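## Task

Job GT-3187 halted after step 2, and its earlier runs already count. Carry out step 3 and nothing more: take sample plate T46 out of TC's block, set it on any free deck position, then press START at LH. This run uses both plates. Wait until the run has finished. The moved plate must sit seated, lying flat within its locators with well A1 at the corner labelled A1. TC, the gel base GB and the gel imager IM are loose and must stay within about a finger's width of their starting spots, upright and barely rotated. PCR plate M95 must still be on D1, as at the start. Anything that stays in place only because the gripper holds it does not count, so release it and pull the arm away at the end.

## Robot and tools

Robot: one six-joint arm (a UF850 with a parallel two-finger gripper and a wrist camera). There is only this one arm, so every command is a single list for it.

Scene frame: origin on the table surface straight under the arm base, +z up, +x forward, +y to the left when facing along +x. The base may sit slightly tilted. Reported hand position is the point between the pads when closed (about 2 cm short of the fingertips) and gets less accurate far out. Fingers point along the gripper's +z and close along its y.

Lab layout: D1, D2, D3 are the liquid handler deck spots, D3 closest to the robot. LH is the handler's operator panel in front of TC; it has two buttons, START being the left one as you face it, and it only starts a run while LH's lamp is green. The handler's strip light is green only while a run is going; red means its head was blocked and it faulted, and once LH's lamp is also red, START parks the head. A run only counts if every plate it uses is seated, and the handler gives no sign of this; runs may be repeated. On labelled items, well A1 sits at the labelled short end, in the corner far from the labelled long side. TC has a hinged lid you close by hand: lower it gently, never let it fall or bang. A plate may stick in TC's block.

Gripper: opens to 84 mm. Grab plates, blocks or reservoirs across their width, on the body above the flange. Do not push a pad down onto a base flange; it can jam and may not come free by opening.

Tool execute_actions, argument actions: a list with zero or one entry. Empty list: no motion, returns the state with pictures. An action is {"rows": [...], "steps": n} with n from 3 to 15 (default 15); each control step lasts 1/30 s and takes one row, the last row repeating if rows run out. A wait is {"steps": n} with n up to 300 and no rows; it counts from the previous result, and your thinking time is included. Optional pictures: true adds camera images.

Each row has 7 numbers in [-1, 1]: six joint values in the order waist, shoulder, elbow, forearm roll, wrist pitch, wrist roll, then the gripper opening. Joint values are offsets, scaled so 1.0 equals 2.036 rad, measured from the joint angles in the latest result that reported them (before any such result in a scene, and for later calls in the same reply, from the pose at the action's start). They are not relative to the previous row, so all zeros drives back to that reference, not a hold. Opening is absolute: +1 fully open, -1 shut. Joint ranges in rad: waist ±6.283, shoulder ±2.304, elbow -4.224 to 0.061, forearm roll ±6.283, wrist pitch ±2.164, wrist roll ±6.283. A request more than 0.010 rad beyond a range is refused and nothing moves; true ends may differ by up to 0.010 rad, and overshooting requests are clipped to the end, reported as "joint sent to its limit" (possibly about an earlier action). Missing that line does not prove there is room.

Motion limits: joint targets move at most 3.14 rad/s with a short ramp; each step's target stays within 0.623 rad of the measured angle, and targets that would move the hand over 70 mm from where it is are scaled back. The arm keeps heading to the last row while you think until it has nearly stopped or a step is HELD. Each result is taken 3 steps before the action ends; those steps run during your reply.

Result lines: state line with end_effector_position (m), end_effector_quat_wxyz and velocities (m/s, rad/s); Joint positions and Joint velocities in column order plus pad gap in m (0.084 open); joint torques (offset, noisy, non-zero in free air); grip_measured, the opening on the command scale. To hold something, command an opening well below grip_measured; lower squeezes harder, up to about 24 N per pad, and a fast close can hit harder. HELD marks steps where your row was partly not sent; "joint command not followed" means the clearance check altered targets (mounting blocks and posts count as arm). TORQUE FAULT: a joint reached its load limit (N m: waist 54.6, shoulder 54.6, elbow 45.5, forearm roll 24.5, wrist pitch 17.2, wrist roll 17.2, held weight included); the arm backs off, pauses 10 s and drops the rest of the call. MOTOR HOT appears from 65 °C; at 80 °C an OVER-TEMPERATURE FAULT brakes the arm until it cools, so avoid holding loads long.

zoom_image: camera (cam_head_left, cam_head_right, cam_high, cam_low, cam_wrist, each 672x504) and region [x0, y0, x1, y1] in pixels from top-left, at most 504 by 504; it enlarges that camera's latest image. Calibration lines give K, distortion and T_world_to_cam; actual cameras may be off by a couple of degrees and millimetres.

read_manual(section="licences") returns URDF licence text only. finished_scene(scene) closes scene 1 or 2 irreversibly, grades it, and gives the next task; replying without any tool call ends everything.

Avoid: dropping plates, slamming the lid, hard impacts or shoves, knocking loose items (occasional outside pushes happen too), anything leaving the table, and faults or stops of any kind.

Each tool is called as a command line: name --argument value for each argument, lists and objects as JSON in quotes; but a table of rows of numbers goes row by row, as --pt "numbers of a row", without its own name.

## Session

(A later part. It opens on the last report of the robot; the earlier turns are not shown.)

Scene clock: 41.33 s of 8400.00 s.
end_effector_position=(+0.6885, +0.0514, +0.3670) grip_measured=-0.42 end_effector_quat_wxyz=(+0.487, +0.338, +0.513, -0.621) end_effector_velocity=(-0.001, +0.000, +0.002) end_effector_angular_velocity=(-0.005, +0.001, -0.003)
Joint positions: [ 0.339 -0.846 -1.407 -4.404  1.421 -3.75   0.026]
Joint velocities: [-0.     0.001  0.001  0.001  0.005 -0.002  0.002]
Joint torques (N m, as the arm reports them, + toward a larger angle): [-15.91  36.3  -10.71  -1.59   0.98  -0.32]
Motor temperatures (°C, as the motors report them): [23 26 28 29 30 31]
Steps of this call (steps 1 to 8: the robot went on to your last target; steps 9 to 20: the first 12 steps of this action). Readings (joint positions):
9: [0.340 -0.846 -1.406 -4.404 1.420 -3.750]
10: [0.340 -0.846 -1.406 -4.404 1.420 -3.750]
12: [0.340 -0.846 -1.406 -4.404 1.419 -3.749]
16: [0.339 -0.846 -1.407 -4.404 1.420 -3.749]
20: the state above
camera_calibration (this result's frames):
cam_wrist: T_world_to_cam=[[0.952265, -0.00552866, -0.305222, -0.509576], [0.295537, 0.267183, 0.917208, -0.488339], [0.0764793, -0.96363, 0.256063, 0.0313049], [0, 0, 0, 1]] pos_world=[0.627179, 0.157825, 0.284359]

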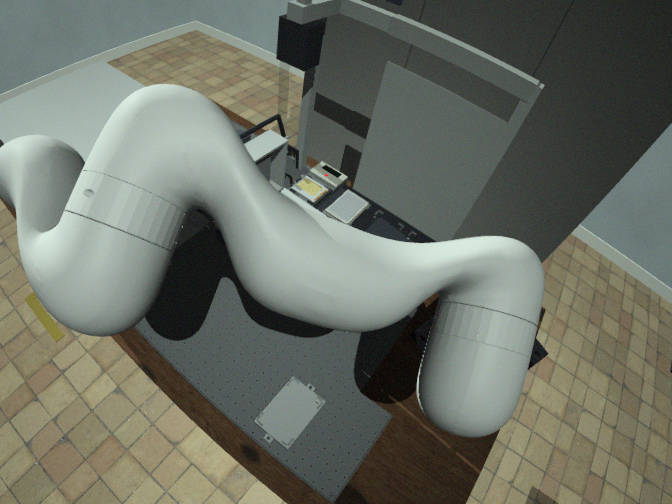

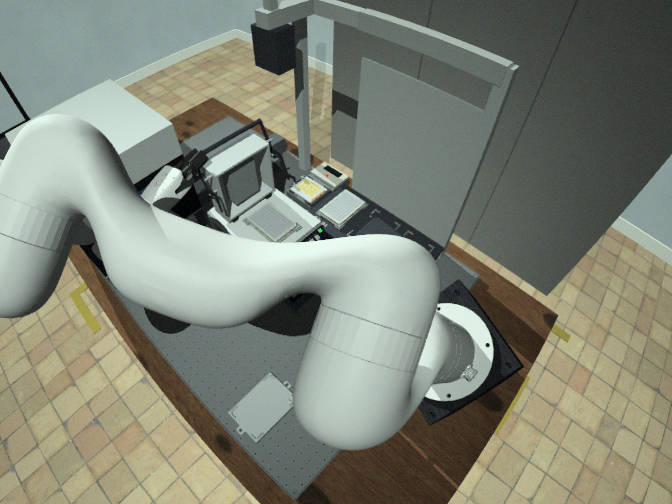

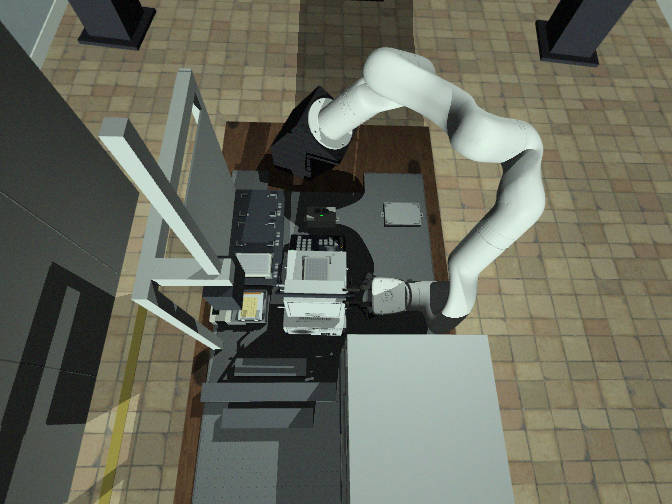

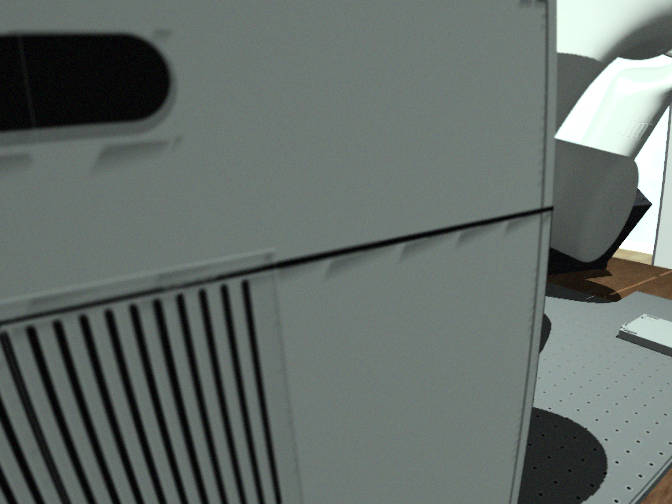

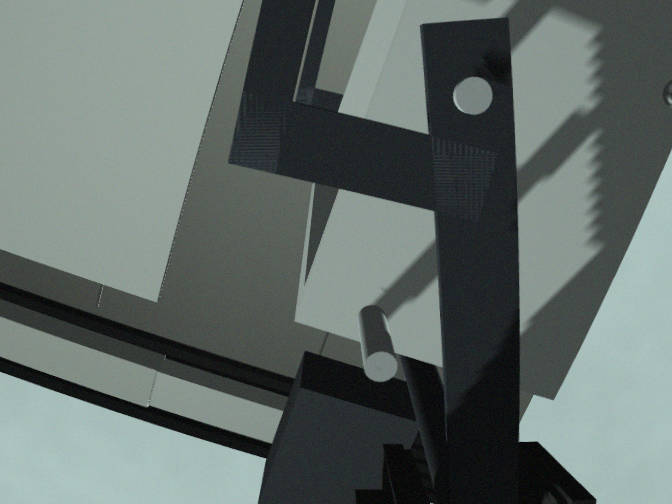

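execute_actions --actions '[{"rows":[[0.002,0,-0.001,0.002,0.0015,-0.0007,-0.4],[0.005,0.0001,-0.0026,0.0043,0.0035,-0.0016,-0.4],[0.009,0.0001,-0.0046,0.0077,0.0063,-0.0029,-0.4],[0.014,0.0002,-0.0072,0.012,0.0098,-0.0045,-0.4],[0.019,0.0003,-0.0098,0.0165,0.0133,-0.0062,-0.4],[0.024,0.0003,-0.0124,0.0208,0.0169,-0.0078,-0.4],[0.029,0.0004,-0.015,0.0252,0.0204,-0.0094,-0.4],[0.033,0.0005,-0.017,0.0286,0.0232,-0.0107,-0.4],[0.0356,0.0005,-0.0184,0.0309,0.025,-0.0116,-0.4]],"steps":15}]'

zoom_image --camera "cam_head_right" --region '[190, 120, 350, 260]'

Scene clock: 42.77 s of 8400.00 s.
end_effector_position=(+0.6858, +0.0884, +0.3576) grip_measured=-0.42 end_effector_quat_wxyz=(+0.488, +0.337, +0.513, -0.621) end_effector_velocity=(-0.011, +0.109, -0.028) end_effector_angular_velocity=(+0.003, +0.003, +0.003)
Joint positions: [ 0.395 -0.845 -1.435 -4.357  1.459 -3.767  0.026]
Joint velocities: [ 0.163  0.003 -0.083  0.138  0.111 -0.052 -0.   ]
Joint torques (N m, as the arm reports them, + toward a larger angle): [-23.3   39.89  -9.99  -2.58   1.19  -0.31]
Motor temperatures (°C, as the motors report them): [23 26 28 29 30 31]
Steps of this call (steps 1 to 3: the last 3 steps of your previous action; steps 4 to 15: the robot went on to your last target; steps 16 to 31: nothing new was sent; steps 32 to 43: the first 12 steps of this action). Readings (joint positions):
32: [0.339 -0.846 -1.407 -4.404 1.421 -3.750]
33: [0.340 -0.846 -1.407 -4.404 1.422 -3.750]
35: [0.343 -0.846 -1.408 -4.401 1.424 -3.751]
39: [0.365 -0.846 -1.420 -4.382 1.439 -3.758]
43: the state above

Region (190, 120, 350, 260) of cam_head_right's 672x504 image, scaled by 3.150, with more detail than that image has; it fills the top 441 rows of this view, and the rest is white.

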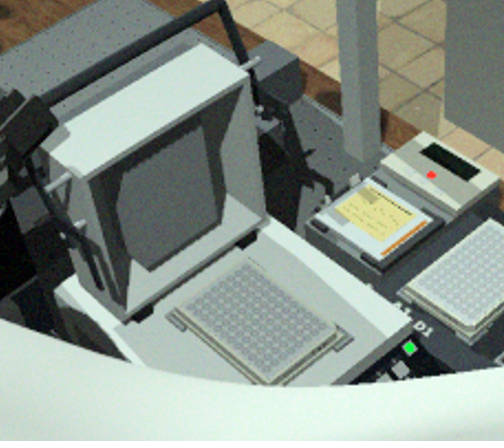

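execute_actions --actions '[{"rows":[[0.011,0.003,0,0.018,0.004,0.008,-0.4],[0.016,0.008,0.007,0.035,-0.001,0.028,-0.4],[0.022,0.015,0.017,0.06,-0.008,0.056,-0.4],[0.028,0.024,0.029,0.092,-0.017,0.092,-0.4],[0.033,0.034,0.043,0.13,-0.028,0.135,-0.4],[0.037,0.045,0.058,0.17,-0.04,0.181,-0.4],[0.04,0.056,0.074,0.212,-0.052,0.229,-0.4],[0.0417,0.067,0.089,0.254,-0.064,0.277,-0.4],[0.0417,0.078,0.104,0.296,-0.076,0.325,-0.4],[0.0417,0.088,0.119,0.336,-0.088,0.371,-0.4],[0.0417,0.097,0.132,0.374,-0.099,0.414,-0.4],[0.0417,0.105,0.143,0.408,-0.109,0.453,-0.4],[0.0417,0.112,0.153,0.436,-0.117,0.485,-0.4],[0.0417,0.117,0.16,0.457,-0.123,0.509,-0.4],[0.0417,0.1203,0.1645,0.47,-0.1272,0.524,-0.4]],"steps":15}]'

Scene clock: 44.43 s of 8400.00 s.
end_effector_position=(+0.6036, +0.1145, +0.3264) grip_measured=-0.42 end_effector_quat_wxyz=(+0.494, +0.503, +0.445, -0.552) end_effector_velocity=(-0.335, +0.037, -0.092) end_effector_angular_velocity=(+0.452, -1.471, -0.776)
Joint positions: [ 0.453 -0.772 -1.343 -4.076  1.397 -3.474  0.026]
Joint velocities: [ 0.071  0.294  0.413  1.119 -0.322  1.259  0.   ]
Joint torques (N m, as the arm reports them, + toward a larger angle): [-20.13  40.07  -9.47  -1.2    1.56  -0.04]
Motor temperatures (°C, as the motors report them): [23 27 28 29 30 31]
Steps of this call (steps 1 to 3: the last 3 steps of your previous action; steps 4 to 30: the robot went on to your last target; steps 31 to 38: nothing new was sent; steps 39 to 50: the first 12 steps of this action). Readings (joint positions):
39: [0.412 -0.845 -1.444 -4.341 1.472 -3.773]
40: [0.412 -0.844 -1.443 -4.340 1.471 -3.771]
42: [0.416 -0.840 -1.437 -4.325 1.467 -3.754]
46: [0.437 -0.812 -1.397 -4.223 1.439 -3.639]
50: the state above

execute_actions --actions '[{"rows":[[0.005,0.085,0.12,0.343,-0.1,0.394,0.2],[-0.01,0.086,0.121,0.362,-0.107,0.417,0.4],[-0.03,0.0875,0.123,0.388,-0.116,0.449,0.6],[-0.055,0.089,0.125,0.42,-0.127,0.488,0.8],[-0.08,0.091,0.127,0.452,-0.138,0.528,1],[-0.105,0.0925,0.129,0.484,-0.15,0.567,1],[-0.13,0.094,0.1315,0.516,-0.161,0.607,1],[-0.155,0.096,0.1337,0.548,-0.172,0.647,1],[-0.18,0.0975,0.136,0.58,-0.183,0.686,1],[-0.205,0.099,0.138,0.612,-0.194,0.726,1],[-0.23,0.101,0.14,0.644,-0.205,0.766,1],[-0.255,0.1025,0.142,0.676,-0.217,0.805,1],[-0.28,0.104,0.144,0.709,-0.228,0.845,1],[-0.305,0.106,0.1464,0.741,-0.239,0.884,1],[-0.33,0.1075,0.1485,0.773,-0.25,0.924,1]],"steps":15}]'

Scene clock: 45.03 s of 8400.00 s.
end_effector_position=(+0.4330, +0.1360, +0.2748) grip_measured=+0.99 end_effector_quat_wxyz=(+0.412, +0.815, -0.278, -0.298) end_effector_velocity=(+0.035, -0.133, -0.016) end_effector_angular_velocity=(-1.257, -3.311, -3.826)
Joint positions: [ 0.264 -0.598 -1.1   -3.165  1.116 -2.441  0.083]
Joint velocities: [-1.39   0.197  0.27   2.104 -0.703  2.362  0.008]
Joint torques (N m, as the arm reports them, + toward a larger angle): [-15.11  33.15 -10.12  -4.14   0.81  -0.03]
Motor temperatures (°C, as the motors report them): [24 27 28 29 30 31]
Steps of this call (steps 1 to 3: the last 3 steps of your previous action; steps 4 to 6: the robot went on to your last target; steps 7 to 18: the first 12 steps of this action). Readings (joint positions):
7: [0.464 -0.704 -1.246 -3.808 1.319 -3.185]
8: [0.466 -0.694 -1.232 -3.769 1.308 -3.139]
10: [0.466 -0.674 -1.205 -3.686 1.283 -3.040]
14: [0.422 -0.632 -1.146 -3.453 1.210 -2.764]
18: the state above

execute_actions --actions '[{"rows":[[-0.255,0.023,0.0305,0.349,-0.12,0.445,1],[-0.275,0.0245,0.032,0.374,-0.129,0.477,1],[-0.293,0.026,0.034,0.397,-0.137,0.505,1],[-0.309,0.027,0.035,0.418,-0.144,0.531,1],[-0.322,0.028,0.036,0.434,-0.15,0.551,1],[-0.332,0.0285,0.037,0.447,-0.154,0.567,1],[-0.338,0.029,0.0377,0.455,-0.157,0.577,1],[-0.3413,0.0291,0.038,0.459,-0.1586,0.582,1]],"steps":15}]'

execute_actions --actions '[{"steps":14}]' --pictures true

Scene clock: 45.60 s of 8400.00 s.
end_effector_position=(+0.5252, +0.0274, +0.3175) grip_measured=+1.00 end_effector_quat_wxyz=(-0.124, -0.282, +0.950, +0.043) end_effector_velocity=(+0.143, -0.241, +0.143) end_effector_angular_velocity=(-0.467, -1.059, -2.280)
Joint positions: [-0.264 -0.551 -1.038 -2.449  0.869 -1.541  0.084]
Joint velocities: [-0.68   0.051  0.065  0.889 -0.309  1.154 -0.   ]
Joint torques (N m, as the arm reports them, + toward a larger angle): [-17.14  32.91 -11.81  -1.95  -0.16  -0.26]
Motor temperatures (°C, as the motors report them): [24 27 28 29 30 31]
Steps of this call (steps 1 to 3: the last 3 steps of your previous action; steps 4 to 5: the robot went on to your last target; steps 6 to 17: the first 12 steps of this action). Readings (joint positions):
6: [0.026 -0.574 -1.067 -2.833 1.002 -2.050]
7: [-0.004 -0.571 -1.064 -2.791 0.987 -1.995]
9: [-0.062 -0.567 -1.058 -2.714 0.961 -1.890]
13: [-0.168 -0.559 -1.047 -2.574 0.912 -1.704]
17: the state above

Scene clock: 46.07 s of 8400.00 s.
end_effector_position=(+0.5541, -0.0383, +0.3593) grip_measured=+1.00 end_effector_quat_wxyz=(-0.002, -0.006, +1.000, +0.000) end_effector_velocity=(+0.005, -0.015, +0.010) end_effector_angular_velocity=(-0.012, -0.051, -0.115)
Joint positions: [-0.427 -0.539 -1.023 -2.235  0.794 -1.262  0.084]
Joint velocities: [-0.033  0.002  0.002  0.044 -0.015  0.057 -0.   ]
Joint torques (N m, as the arm reports them, + toward a larger angle): [-16.85  28.07 -12.49  -0.89  -0.15  -0.46]
Motor temperatures (°C, as the motors report them): [24 27 28 29 29 31]
Kept back: nothing.
Steps of this call (steps 1 to 3: the last 3 steps of your previous action; steps 4 to 14: the robot went on to your last target). Readings (joint positions):
1: [-0.286 -0.550 -1.036 -2.420 0.859 -1.503]
2: [-0.308 -0.548 -1.034 -2.391 0.849 -1.466]
4: [-0.350 -0.545 -1.030 -2.336 0.829 -1.394]
8: [-0.407 -0.541 -1.025 -2.262 0.803 -1.298]
14: the state above
camera_calibration (this result's frames):
cam_wrist: T_world_to_cam=[[-0.0109721, 0.999924, -0.00570998, 0.0801772], [0.999931, 0.0109954, 0.00406507, -0.489595], [0.00412754, -0.00566499, -0.999975, 0.485237], [0, 0, 0, 1]] pos_world=[0.488439, -0.0720389, 0.487674]

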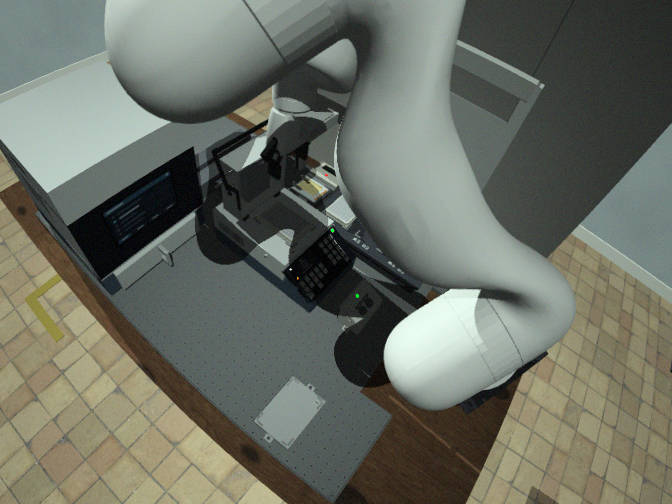

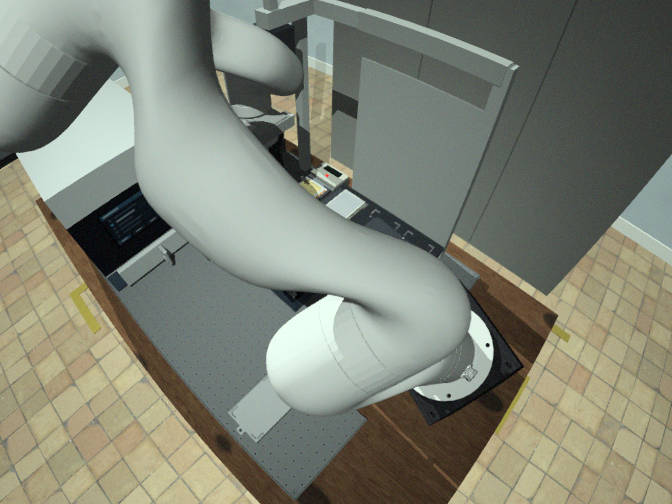

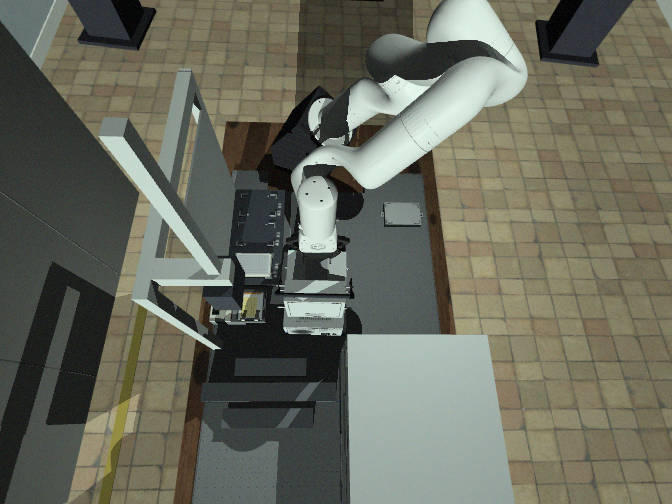

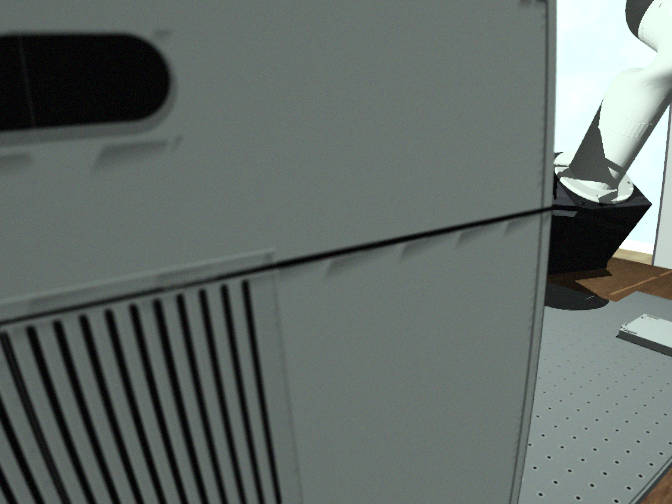

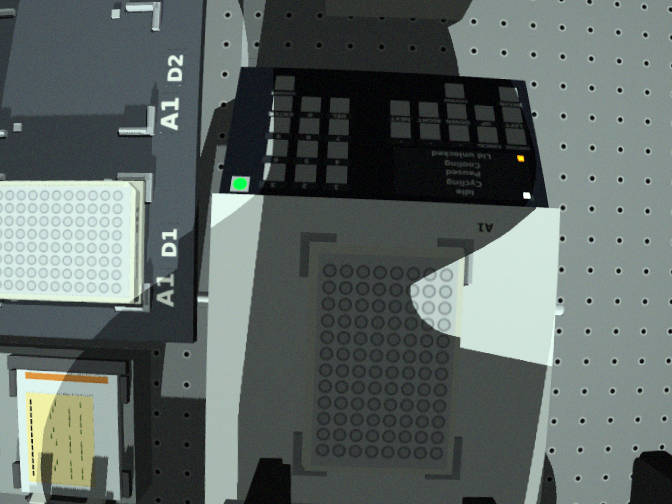

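execute_actions --actions '[]'

zoom_image --camera "cam_wrist" --region '[270, 210, 530, 504]'

Scene clock: 46.17 s of 8400.00 s.
end_effector_position=(+0.5544, -0.0393, +0.3600) grip_measured=+1.00 end_effector_quat_wxyz=(-0.001, -0.002, +1.000, -0.000) end_effector_velocity=(+0.002, -0.006, +0.004) end_effector_angular_velocity=(-0.005, -0.021, -0.045)
Joint positions: [-0.429 -0.539 -1.023 -2.233  0.793 -1.259  0.084]
Joint velocities: [-0.014  0.001  0.     0.017 -0.006  0.021 -0.   ]
Joint torques (N m, as the arm reports them, + toward a larger angle): [-17.55  27.24 -13.04  -2.21   0.25  -0.14]
Motor temperatures (°C, as the motors report them): [24 27 28 29 29 31]
Kept back: nothing.
Steps of this call (steps 1 to 3: the robot went on to your last target). Readings (joint positions):
1: [-0.428 -0.539 -1.023 -2.234 0.794 -1.261]
2: [-0.429 -0.539 -1.023 -2.233 0.794 -1.260]
3: the state above
camera_calibration (this result's frames):
cam_wrist: T_world_to_cam=[[-0.00358973, 0.999972, -0.00651129, 0.0773543], [0.999966, 0.00363769, 0.00736847, -0.491373], [0.00739195, -0.00648462, -0.999952, 0.484041], [0, 0, 0, 1]] pos_world=[0.488056, -0.0724259, 0.488142]

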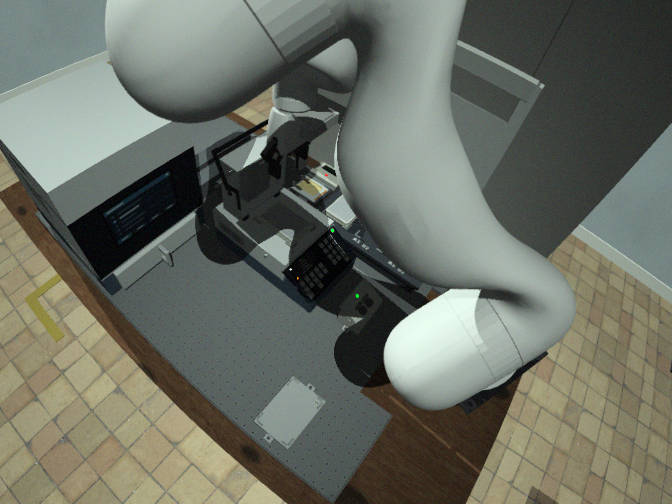

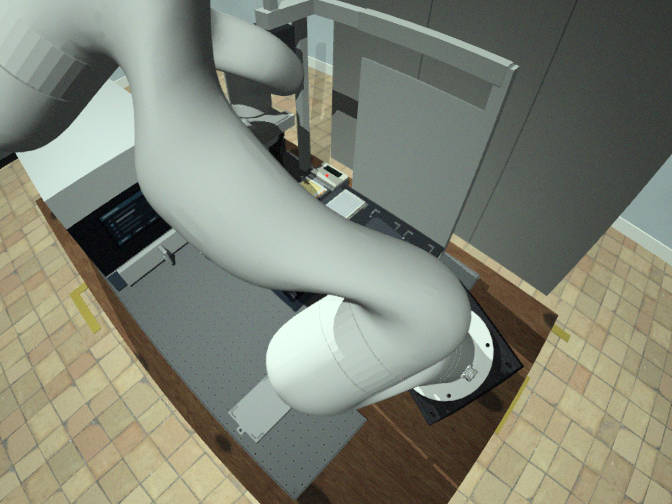

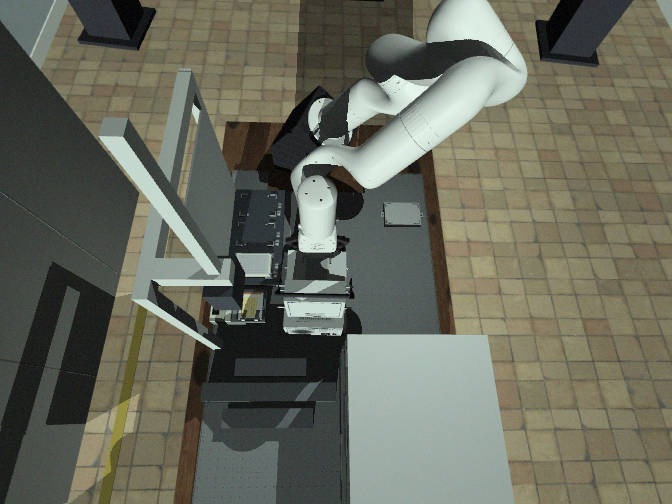

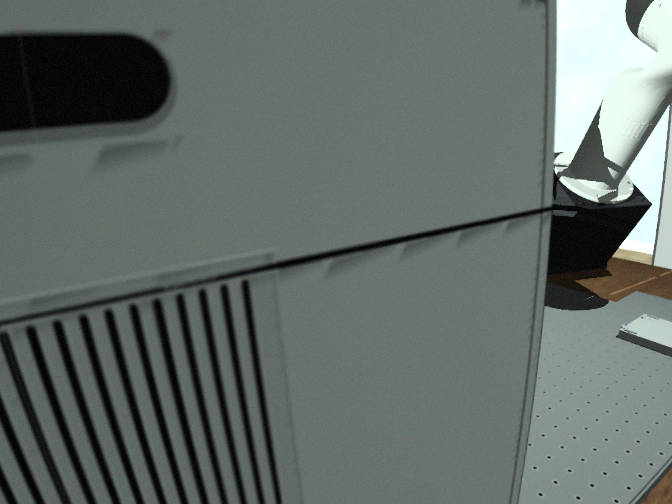

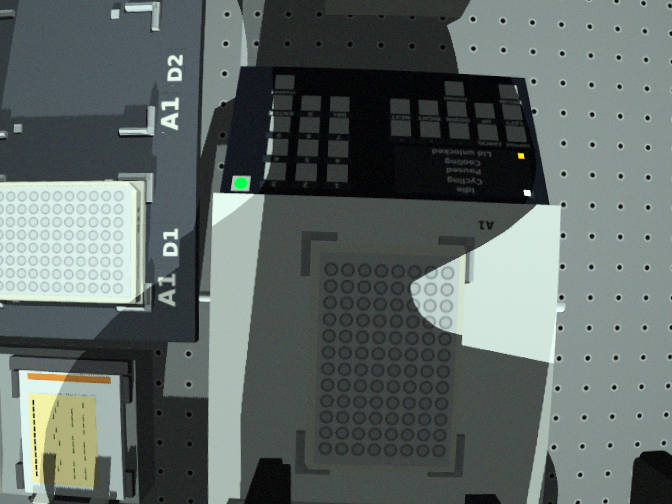

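Region (270, 210, 530, 504) of cam_wrist's 672x504 image, scaled by 1.714, with more detail than that image has; it fills the left 446 columns of this view, and the rest is white.

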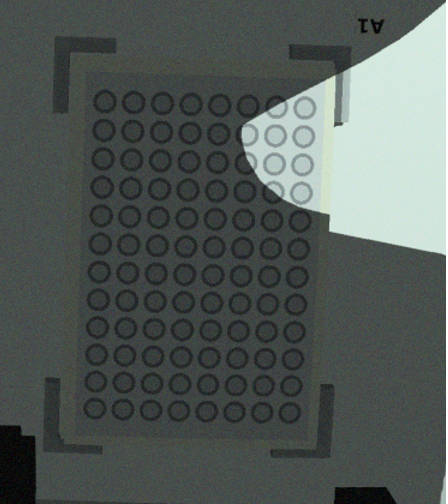

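execute_actions --actions '[{"rows":[[0.003,-0.005,-0.0003,0.0075,-0.003,-0.005,1],[0.008,-0.013,-0.0007,0.019,-0.008,-0.013,1],[0.014,-0.023,-0.0013,0.034,-0.0145,-0.024,1],[0.022,-0.036,-0.002,0.053,-0.0225,-0.037,1],[0.03,-0.051,-0.003,0.073,-0.031,-0.052,1],[0.039,-0.065,-0.0037,0.094,-0.04,-0.067,1],[0.047,-0.079,-0.0045,0.115,-0.049,-0.081,1],[0.056,-0.094,-0.0053,0.135,-0.058,-0.096,1],[0.063,-0.107,-0.006,0.154,-0.066,-0.11,1],[0.0696,-0.117,-0.0067,0.169,-0.0725,-0.12,1],[0.074,-0.125,-0.007,0.18,-0.077,-0.128,1],[0.0773,-0.1301,-0.0074,0.1881,-0.0806,-0.1336,1]],"steps":15}]'

execute_actions --actions '[{"steps":18}]' --pictures true

Scene clock: 47.77 s of 8400.00 s.
end_effector_position=(+0.5598, -0.0409, +0.2807) grip_measured=+1.00 end_effector_quat_wxyz=(+0.006, +0.004, +1.000, +0.008) end_effector_velocity=(-0.011, -0.014, -0.324) end_effector_angular_velocity=(+0.001, -0.006, -0.071)
Joint positions: [-0.351 -0.671 -1.03  -2.043  0.712 -1.393  0.084]
Joint velocities: [ 0.316 -0.536 -0.03   0.771 -0.33  -0.55   0.   ]
Joint torques (N m, as the arm reports them, + toward a larger angle): [-20.41  31.09 -12.33  -0.87  -0.07  -0.28]
Motor temperatures (°C, as the motors report them): [24 27 28 29 29 31]
Steps of this call (steps 1 to 15: the robot went on to your last target; steps 16 to 36: nothing new was sent; steps 37 to 48: the first 12 steps of this action). Readings (joint positions):
37: [-0.431 -0.539 -1.022 -2.231 0.793 -1.257]
38: [-0.430 -0.540 -1.023 -2.229 0.792 -1.258]
40: [-0.425 -0.547 -1.023 -2.219 0.787 -1.266]
44: [-0.395 -0.598 -1.026 -2.147 0.757 -1.319]
48: the state above

Scene clock: 48.37 s of 8400.00 s.
end_effector_position=(+0.5490, -0.0460, +0.2012) grip_measured=+1.00 end_effector_quat_wxyz=(+0.001, +0.014, +1.000, +0.000) end_effector_velocity=(-0.002, -0.000, -0.005) end_effector_angular_velocity=(-0.000, +0.002, -0.004)
Joint positions: [-0.273 -0.803 -1.038 -1.851  0.63  -1.53   0.084]
Joint velocities: [ 0.004 -0.008  0.     0.012 -0.003 -0.007  0.   ]
Joint torques (N m, as the arm reports them, + toward a larger angle): [-19.09  30.25  -8.64  -0.82  -0.01  -0.08]
Motor temperatures (°C, as the motors report them): [24 27 28 29 29 31]
Kept back: nothing.
Steps of this call (steps 1 to 3: the last 3 steps of your previous action; steps 4 to 18: the robot went on to your last target). Readings (joint positions):
1: [-0.341 -0.689 -1.031 -2.017 0.701 -1.411]
2: [-0.330 -0.706 -1.032 -1.991 0.690 -1.429]
4: [-0.309 -0.742 -1.034 -1.941 0.669 -1.466]
8: [-0.283 -0.786 -1.036 -1.876 0.641 -1.511]
18: the state above
camera_calibration (this result's frames):
cam_wrist: T_world_to_cam=[[0.0291028, 0.999556, -0.00633534, 0.0649956], [0.999523, -0.0290351, 0.010527, -0.486717], [0.0103384, -0.00663868, -0.999925, 0.323644], [0, 0, 0, 1]] pos_world=[0.481247, -0.0769501, 0.329155]

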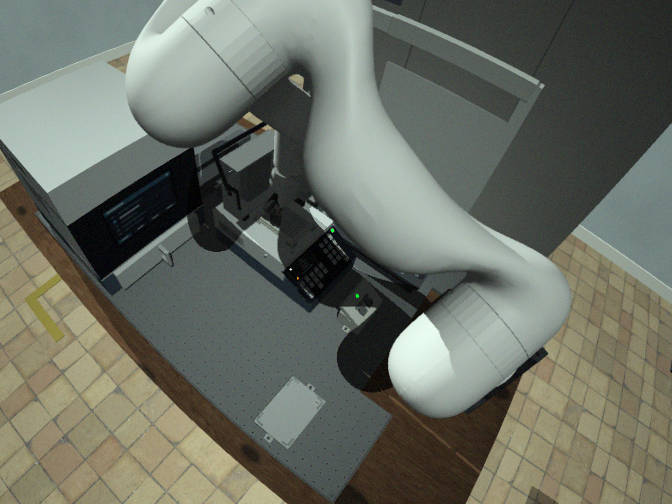

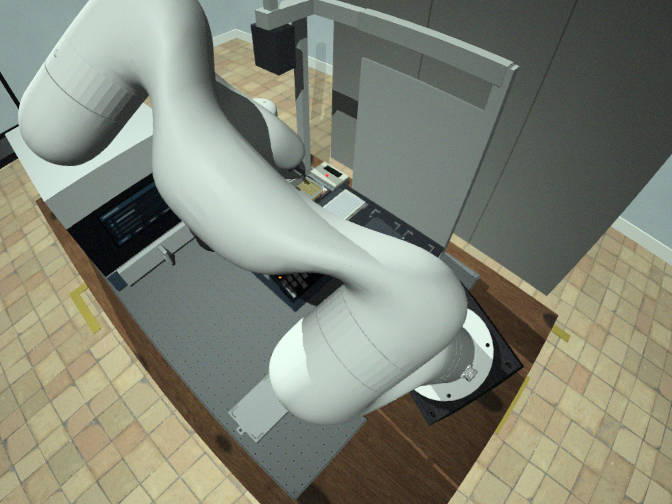

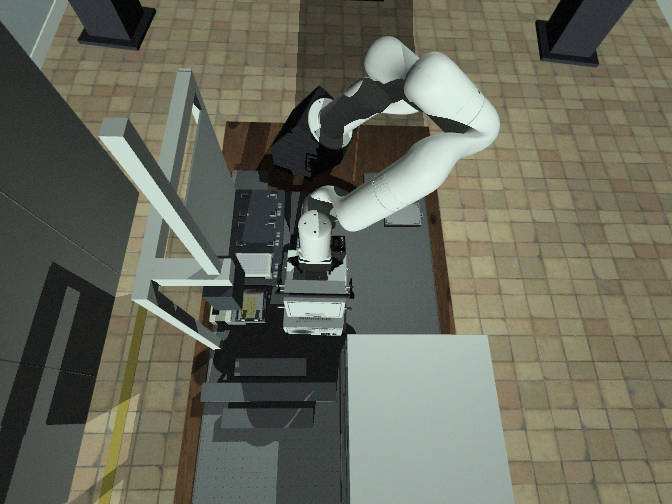

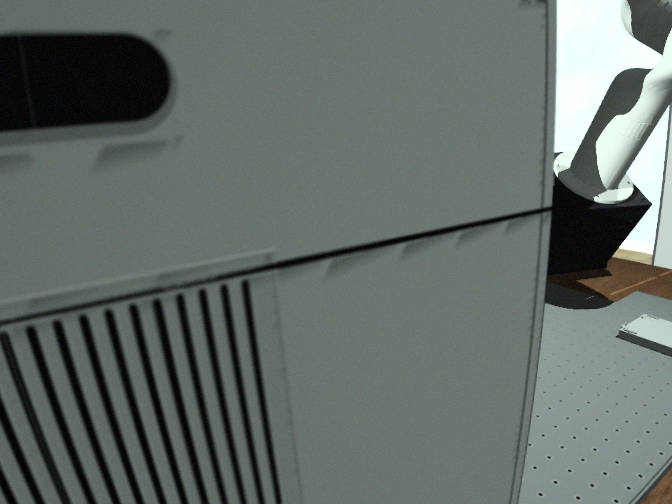

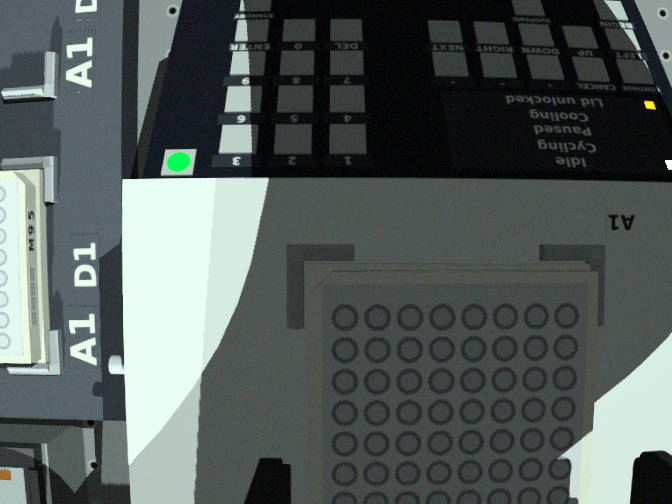

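zoom_image --camera "cam_wrist" --region '[250, 230, 672, 504]'

zoom_image --camera "cam_head_left" --region '[220, 170, 340, 280]'

Region (250, 230, 672, 504) of cam_wrist's 672x504 image, scaled by 1.194, with more detail than that image has; it fills the top 327 rows of this view, and the rest is white.

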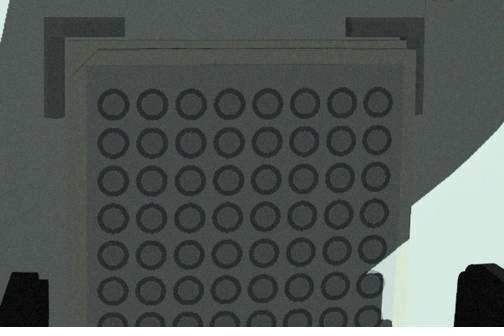

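Region (220, 170, 340, 280) of cam_head_left's 672x504 image, scaled by 4.200, with more detail than that image has; it fills the top 462 rows of this view, and the rest is white.

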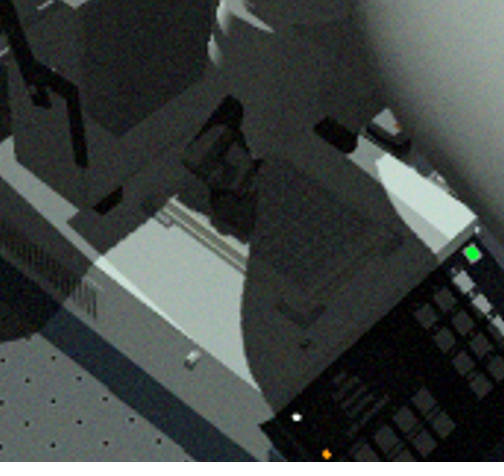

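zoom_image --camera "cam_wrist" --region '[0, 140, 120, 390]'

zoom_image --camera "cam_wrist" --region '[280, 240, 480, 330]'

Region (0, 140, 120, 390) of cam_wrist's 672x504 image, scaled by 2.016, with more detail than that image has; it fills the left 242 columns of this view, and the rest is white.

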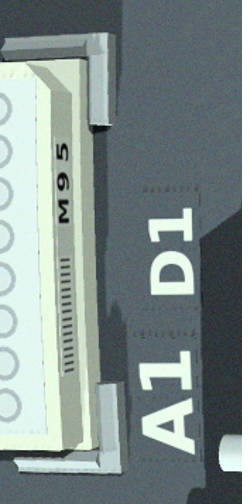

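Region (280, 240, 480, 330) of cam_wrist's 672x504 image, scaled by 2.520, with more detail than that image has; it fills the top 227 rows of this view, and the rest is white.

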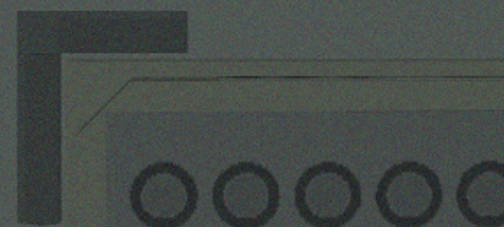

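execute_actions --actions '[{"rows":[[0.002,-0.002,-0.001,0.003,-0.001,-0.002,1],[0.004,-0.005,-0.002,0.007,-0.0017,-0.004,1],[0.0065,-0.008,-0.0035,0.0115,-0.0027,-0.007,1],[0.009,-0.011,-0.005,0.016,-0.0037,-0.0095,1],[0.011,-0.014,-0.006,0.02,-0.0046,-0.012,1],[0.01247,-0.01575,-0.00687,0.02238,-0.00521,-0.01345,1]],"steps":15}]'

execute_actions --actions '[{"steps":12}]' --pictures true

zoom_image --camera "cam_wrist" --region '[250, 230, 672, 504]'

Scene clock: 50.13 s of 8400.00 s.
end_effector_position=(+0.5505, -0.0435, +0.1846) grip_measured=+1.00 end_effector_quat_wxyz=(+0.000, +0.014, +1.000, -0.000) end_effector_velocity=(+0.004, +0.002, -0.020) end_effector_angular_velocity=(-0.003, -0.003, +0.003)
Joint positions: [-0.25  -0.831 -1.05  -1.811  0.62  -1.554  0.084]
Joint velocities: [ 0.028 -0.036 -0.019  0.053 -0.013 -0.033  0.   ]
Joint torques (N m, as the arm reports them, + toward a larger angle): [-17.15  27.61  -9.65  -1.93  -0.09  -0.11]
Motor temperatures (°C, as the motors report them): [24 27 28 29 29 31]
Steps of this call (steps 1 to 15: the robot went on to your last target; steps 16 to 41: nothing new was sent; steps 42 to 53: the first 12 steps of this action). Readings (joint positions):
42: [-0.272 -0.804 -1.038 -1.850 0.629 -1.531]
43: [-0.272 -0.804 -1.038 -1.849 0.629 -1.531]
45: [-0.269 -0.807 -1.039 -1.845 0.628 -1.534]
49: [-0.258 -0.822 -1.046 -1.824 0.624 -1.546]
53: the state above

Scene clock: 50.53 s of 8400.00 s.
end_effector_position=(+0.5509, -0.0433, +0.1825) grip_measured=+1.00 end_effector_quat_wxyz=(+0.000, +0.013, +1.000, -0.000) end_effector_velocity=(-0.000, +0.000, -0.001) end_effector_angular_velocity=(-0.000, +0.000, -0.001)
Joint positions: [-0.247 -0.835 -1.052 -1.805  0.619 -1.557  0.084]
Joint velocities: [ 0.001 -0.001 -0.     0.002 -0.001 -0.     0.   ]
Joint torques (N m, as the arm reports them, + toward a larger angle): [-21.1   29.11  -9.16  -1.75  -0.23  -0.11]
Motor temperatures (°C, as the motors report them): [24 27 28 29 29 31]
Kept back: nothing.
Steps of this call (steps 1 to 3: the last 3 steps of your previous action; steps 4 to 12: the robot went on to your last target). Readings (joint positions):
1: [-0.249 -0.832 -1.050 -1.809 0.620 -1.555]
2: [-0.249 -0.833 -1.051 -1.808 0.620 -1.555]
4: [-0.248 -0.834 -1.051 -1.807 0.619 -1.556]
8: [-0.247 -0.835 -1.052 -1.806 0.619 -1.557]
12: the state above
camera_calibration (this result's frames):
cam_wrist: T_world_to_cam=[[0.0279571, 0.999585, -0.00689165, 0.0628312], [0.999563, -0.0278892, 0.00974977, -0.488131], [0.00955352, -0.00716121, -0.999929, 0.305399], [0, 0, 0, 1]] pos_world=[0.483244, -0.0742317, 0.31057]

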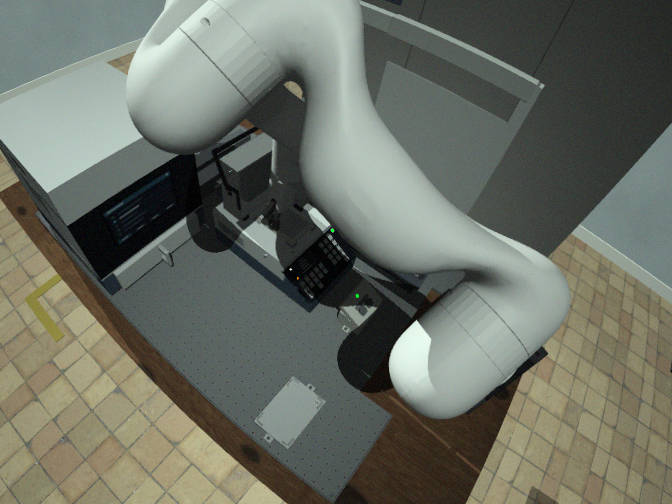

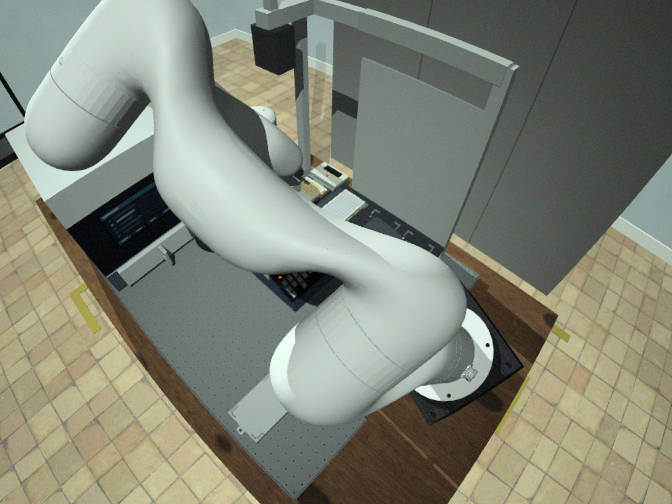

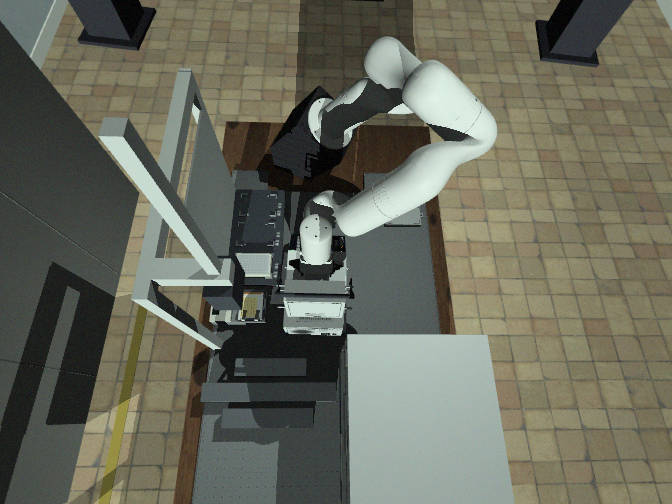

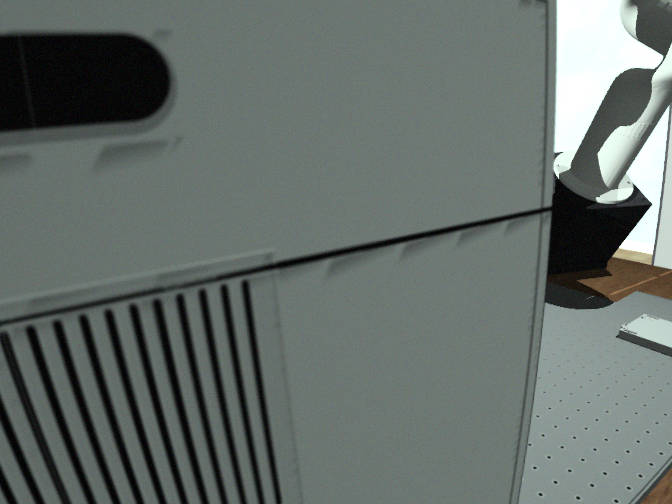

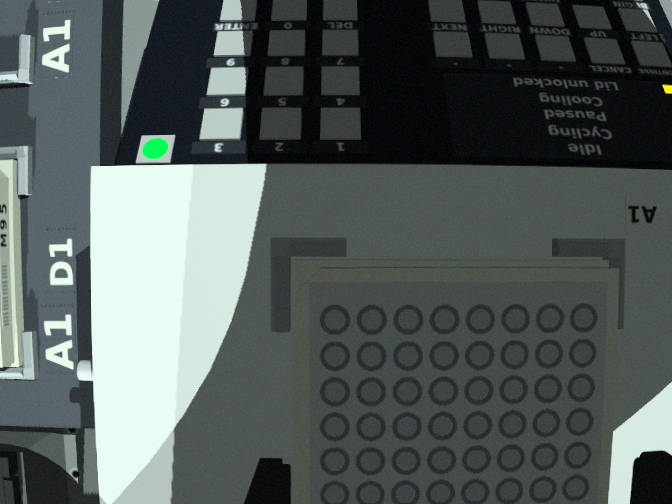

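Region (250, 230, 672, 504) of cam_wrist's 672x504 image, scaled by 1.194, with more detail than that image has; it fills the top 327 rows of this view, and the rest is white.

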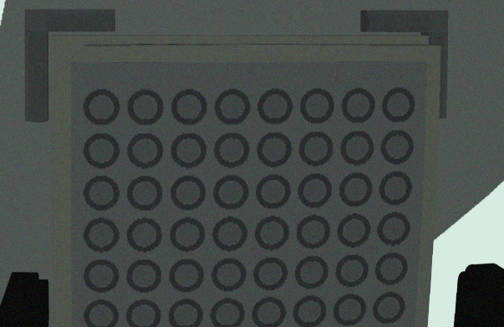

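execute_actions --actions '[{"rows":[[0.0008,-0.0015,-0.0006,0.002,-0.0004,-0.0014,1],[0.0016,-0.0029,-0.0012,0.0039,-0.0007,-0.0028,1],[0.0029,-0.0051,-0.002,0.0069,-0.0012,-0.005,1],[0.0041,-0.0073,-0.0029,0.0098,-0.0018,-0.0071,1],[0.0053,-0.0095,-0.0038,0.0127,-0.0023,-0.0092,1],[0.0066,-0.0116,-0.0047,0.0157,-0.0028,-0.0113,1],[0.0074,-0.0131,-0.0052,0.0176,-0.0032,-0.0127,1],[0.00819,-0.01456,-0.00582,0.01958,-0.00351,-0.01416,1]],"steps":15}]'

execute_actions --actions '[{"steps":10}]' --pictures true

Scene clock: 51.20 s of 8400.00 s.
end_effector_position=(+0.5508, -0.0432, +0.1698) grip_measured=+1.00 end_effector_quat_wxyz=(+0.000, +0.013, +1.000, -0.000) end_effector_velocity=(+0.001, -0.000, -0.027) end_effector_angular_velocity=(-0.001, -0.002, +0.001)
Joint positions: [-0.234 -0.859 -1.061 -1.773  0.613 -1.58   0.084]
Joint velocities: [ 0.028 -0.051 -0.022  0.07  -0.012 -0.051  0.   ]
Joint torques (N m, as the arm reports them, + toward a larger angle): [-22.62  34.09  -9.07  -1.03   0.07  -0.27]
Motor temperatures (°C, as the motors report them): [24 27 28 29 29 31]
Steps of this call (steps 1 to 8: the robot went on to your last target; steps 9 to 20: the first 12 steps of this action). Readings (joint positions):
9: [-0.247 -0.835 -1.052 -1.805 0.619 -1.557]
10: [-0.247 -0.835 -1.052 -1.805 0.619 -1.558]
12: [-0.246 -0.837 -1.053 -1.802 0.619 -1.560]
16: [-0.240 -0.848 -1.057 -1.788 0.616 -1.570]
20: the state above

Scene clock: 51.53 s of 8400.00 s.
end_effector_position=(+0.5510, -0.0433, +0.1671) grip_measured=+1.00 end_effector_quat_wxyz=(+0.000, +0.013, +1.000, -0.000) end_effector_velocity=(-0.001, +0.000, -0.001) end_effector_angular_velocity=(+0.000, +0.001, -0.001)
Joint positions: [-0.231 -0.864 -1.063 -1.766  0.612 -1.586  0.084]
Joint velocities: [ 0.001 -0.002  0.     0.003 -0.    -0.002  0.   ]
Joint torques (N m, as the arm reports them, + toward a larger angle): [-17.79  33.21  -8.43  -0.85  -0.48  -0.31]
Motor temperatures (°C, as the motors report them): [24 27 28 29 29 31]
Kept back: nothing.
Steps of this call (steps 1 to 3: the last 3 steps of your previous action; steps 4 to 10: the robot went on to your last target). Readings (joint positions):
1: [-0.233 -0.861 -1.062 -1.771 0.613 -1.582]
2: [-0.232 -0.862 -1.062 -1.770 0.613 -1.583]
4: [-0.232 -0.863 -1.063 -1.768 0.612 -1.584]
8: [-0.231 -0.864 -1.063 -1.766 0.612 -1.586]
10: the state above
camera_calibration (this result's frames):
cam_wrist: T_world_to_cam=[[0.0279217, 0.999586, -0.00690372, 0.0627615], [0.999564, -0.0278532, 0.00981511, -0.488054], [0.00961876, -0.00717476, -0.999928, 0.289926], [0, 0, 0, 1]] pos_world=[0.4833, -0.0742492, 0.295129]

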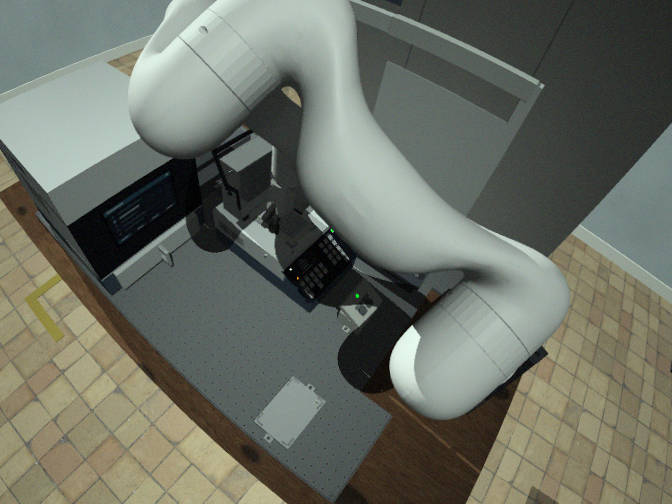

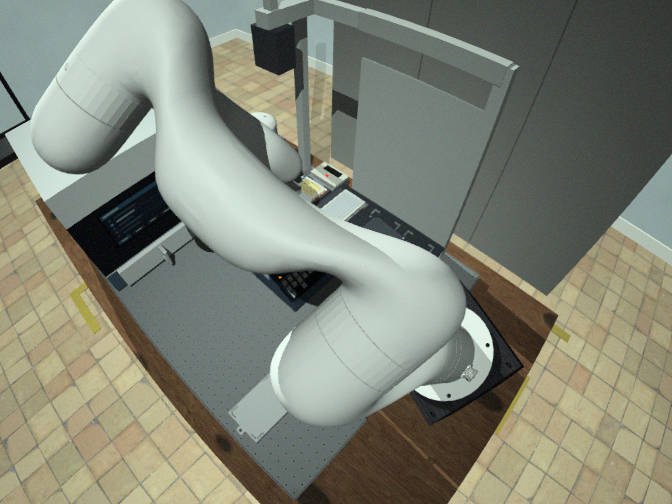

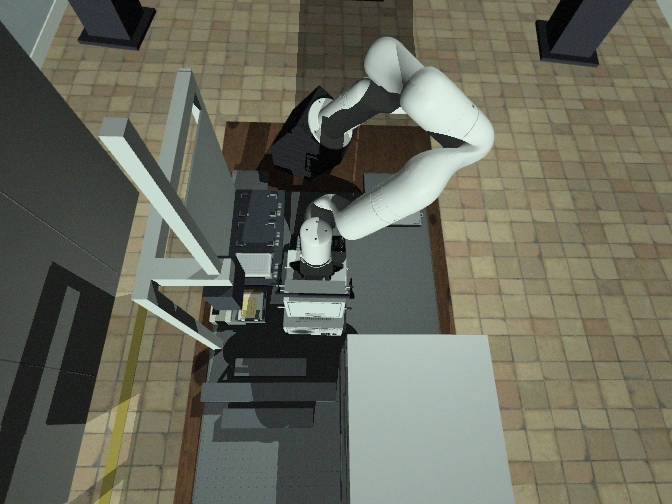

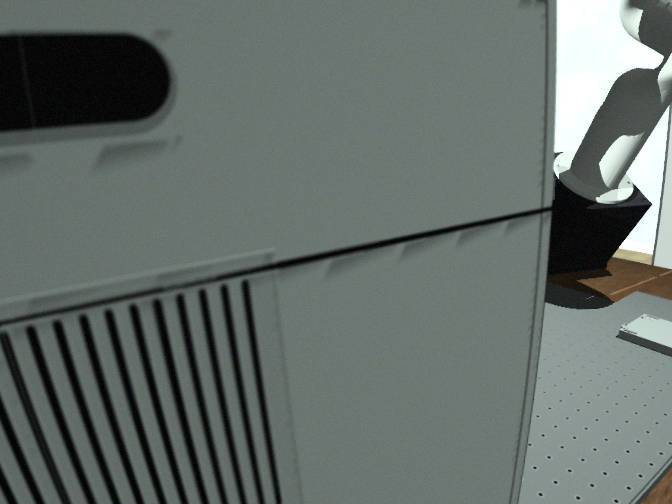

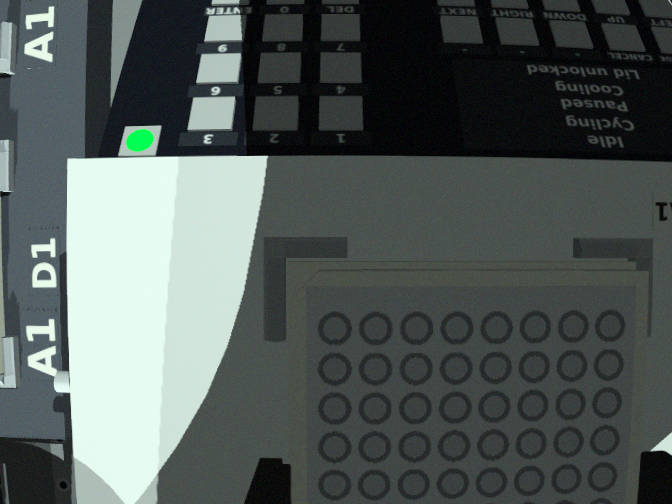

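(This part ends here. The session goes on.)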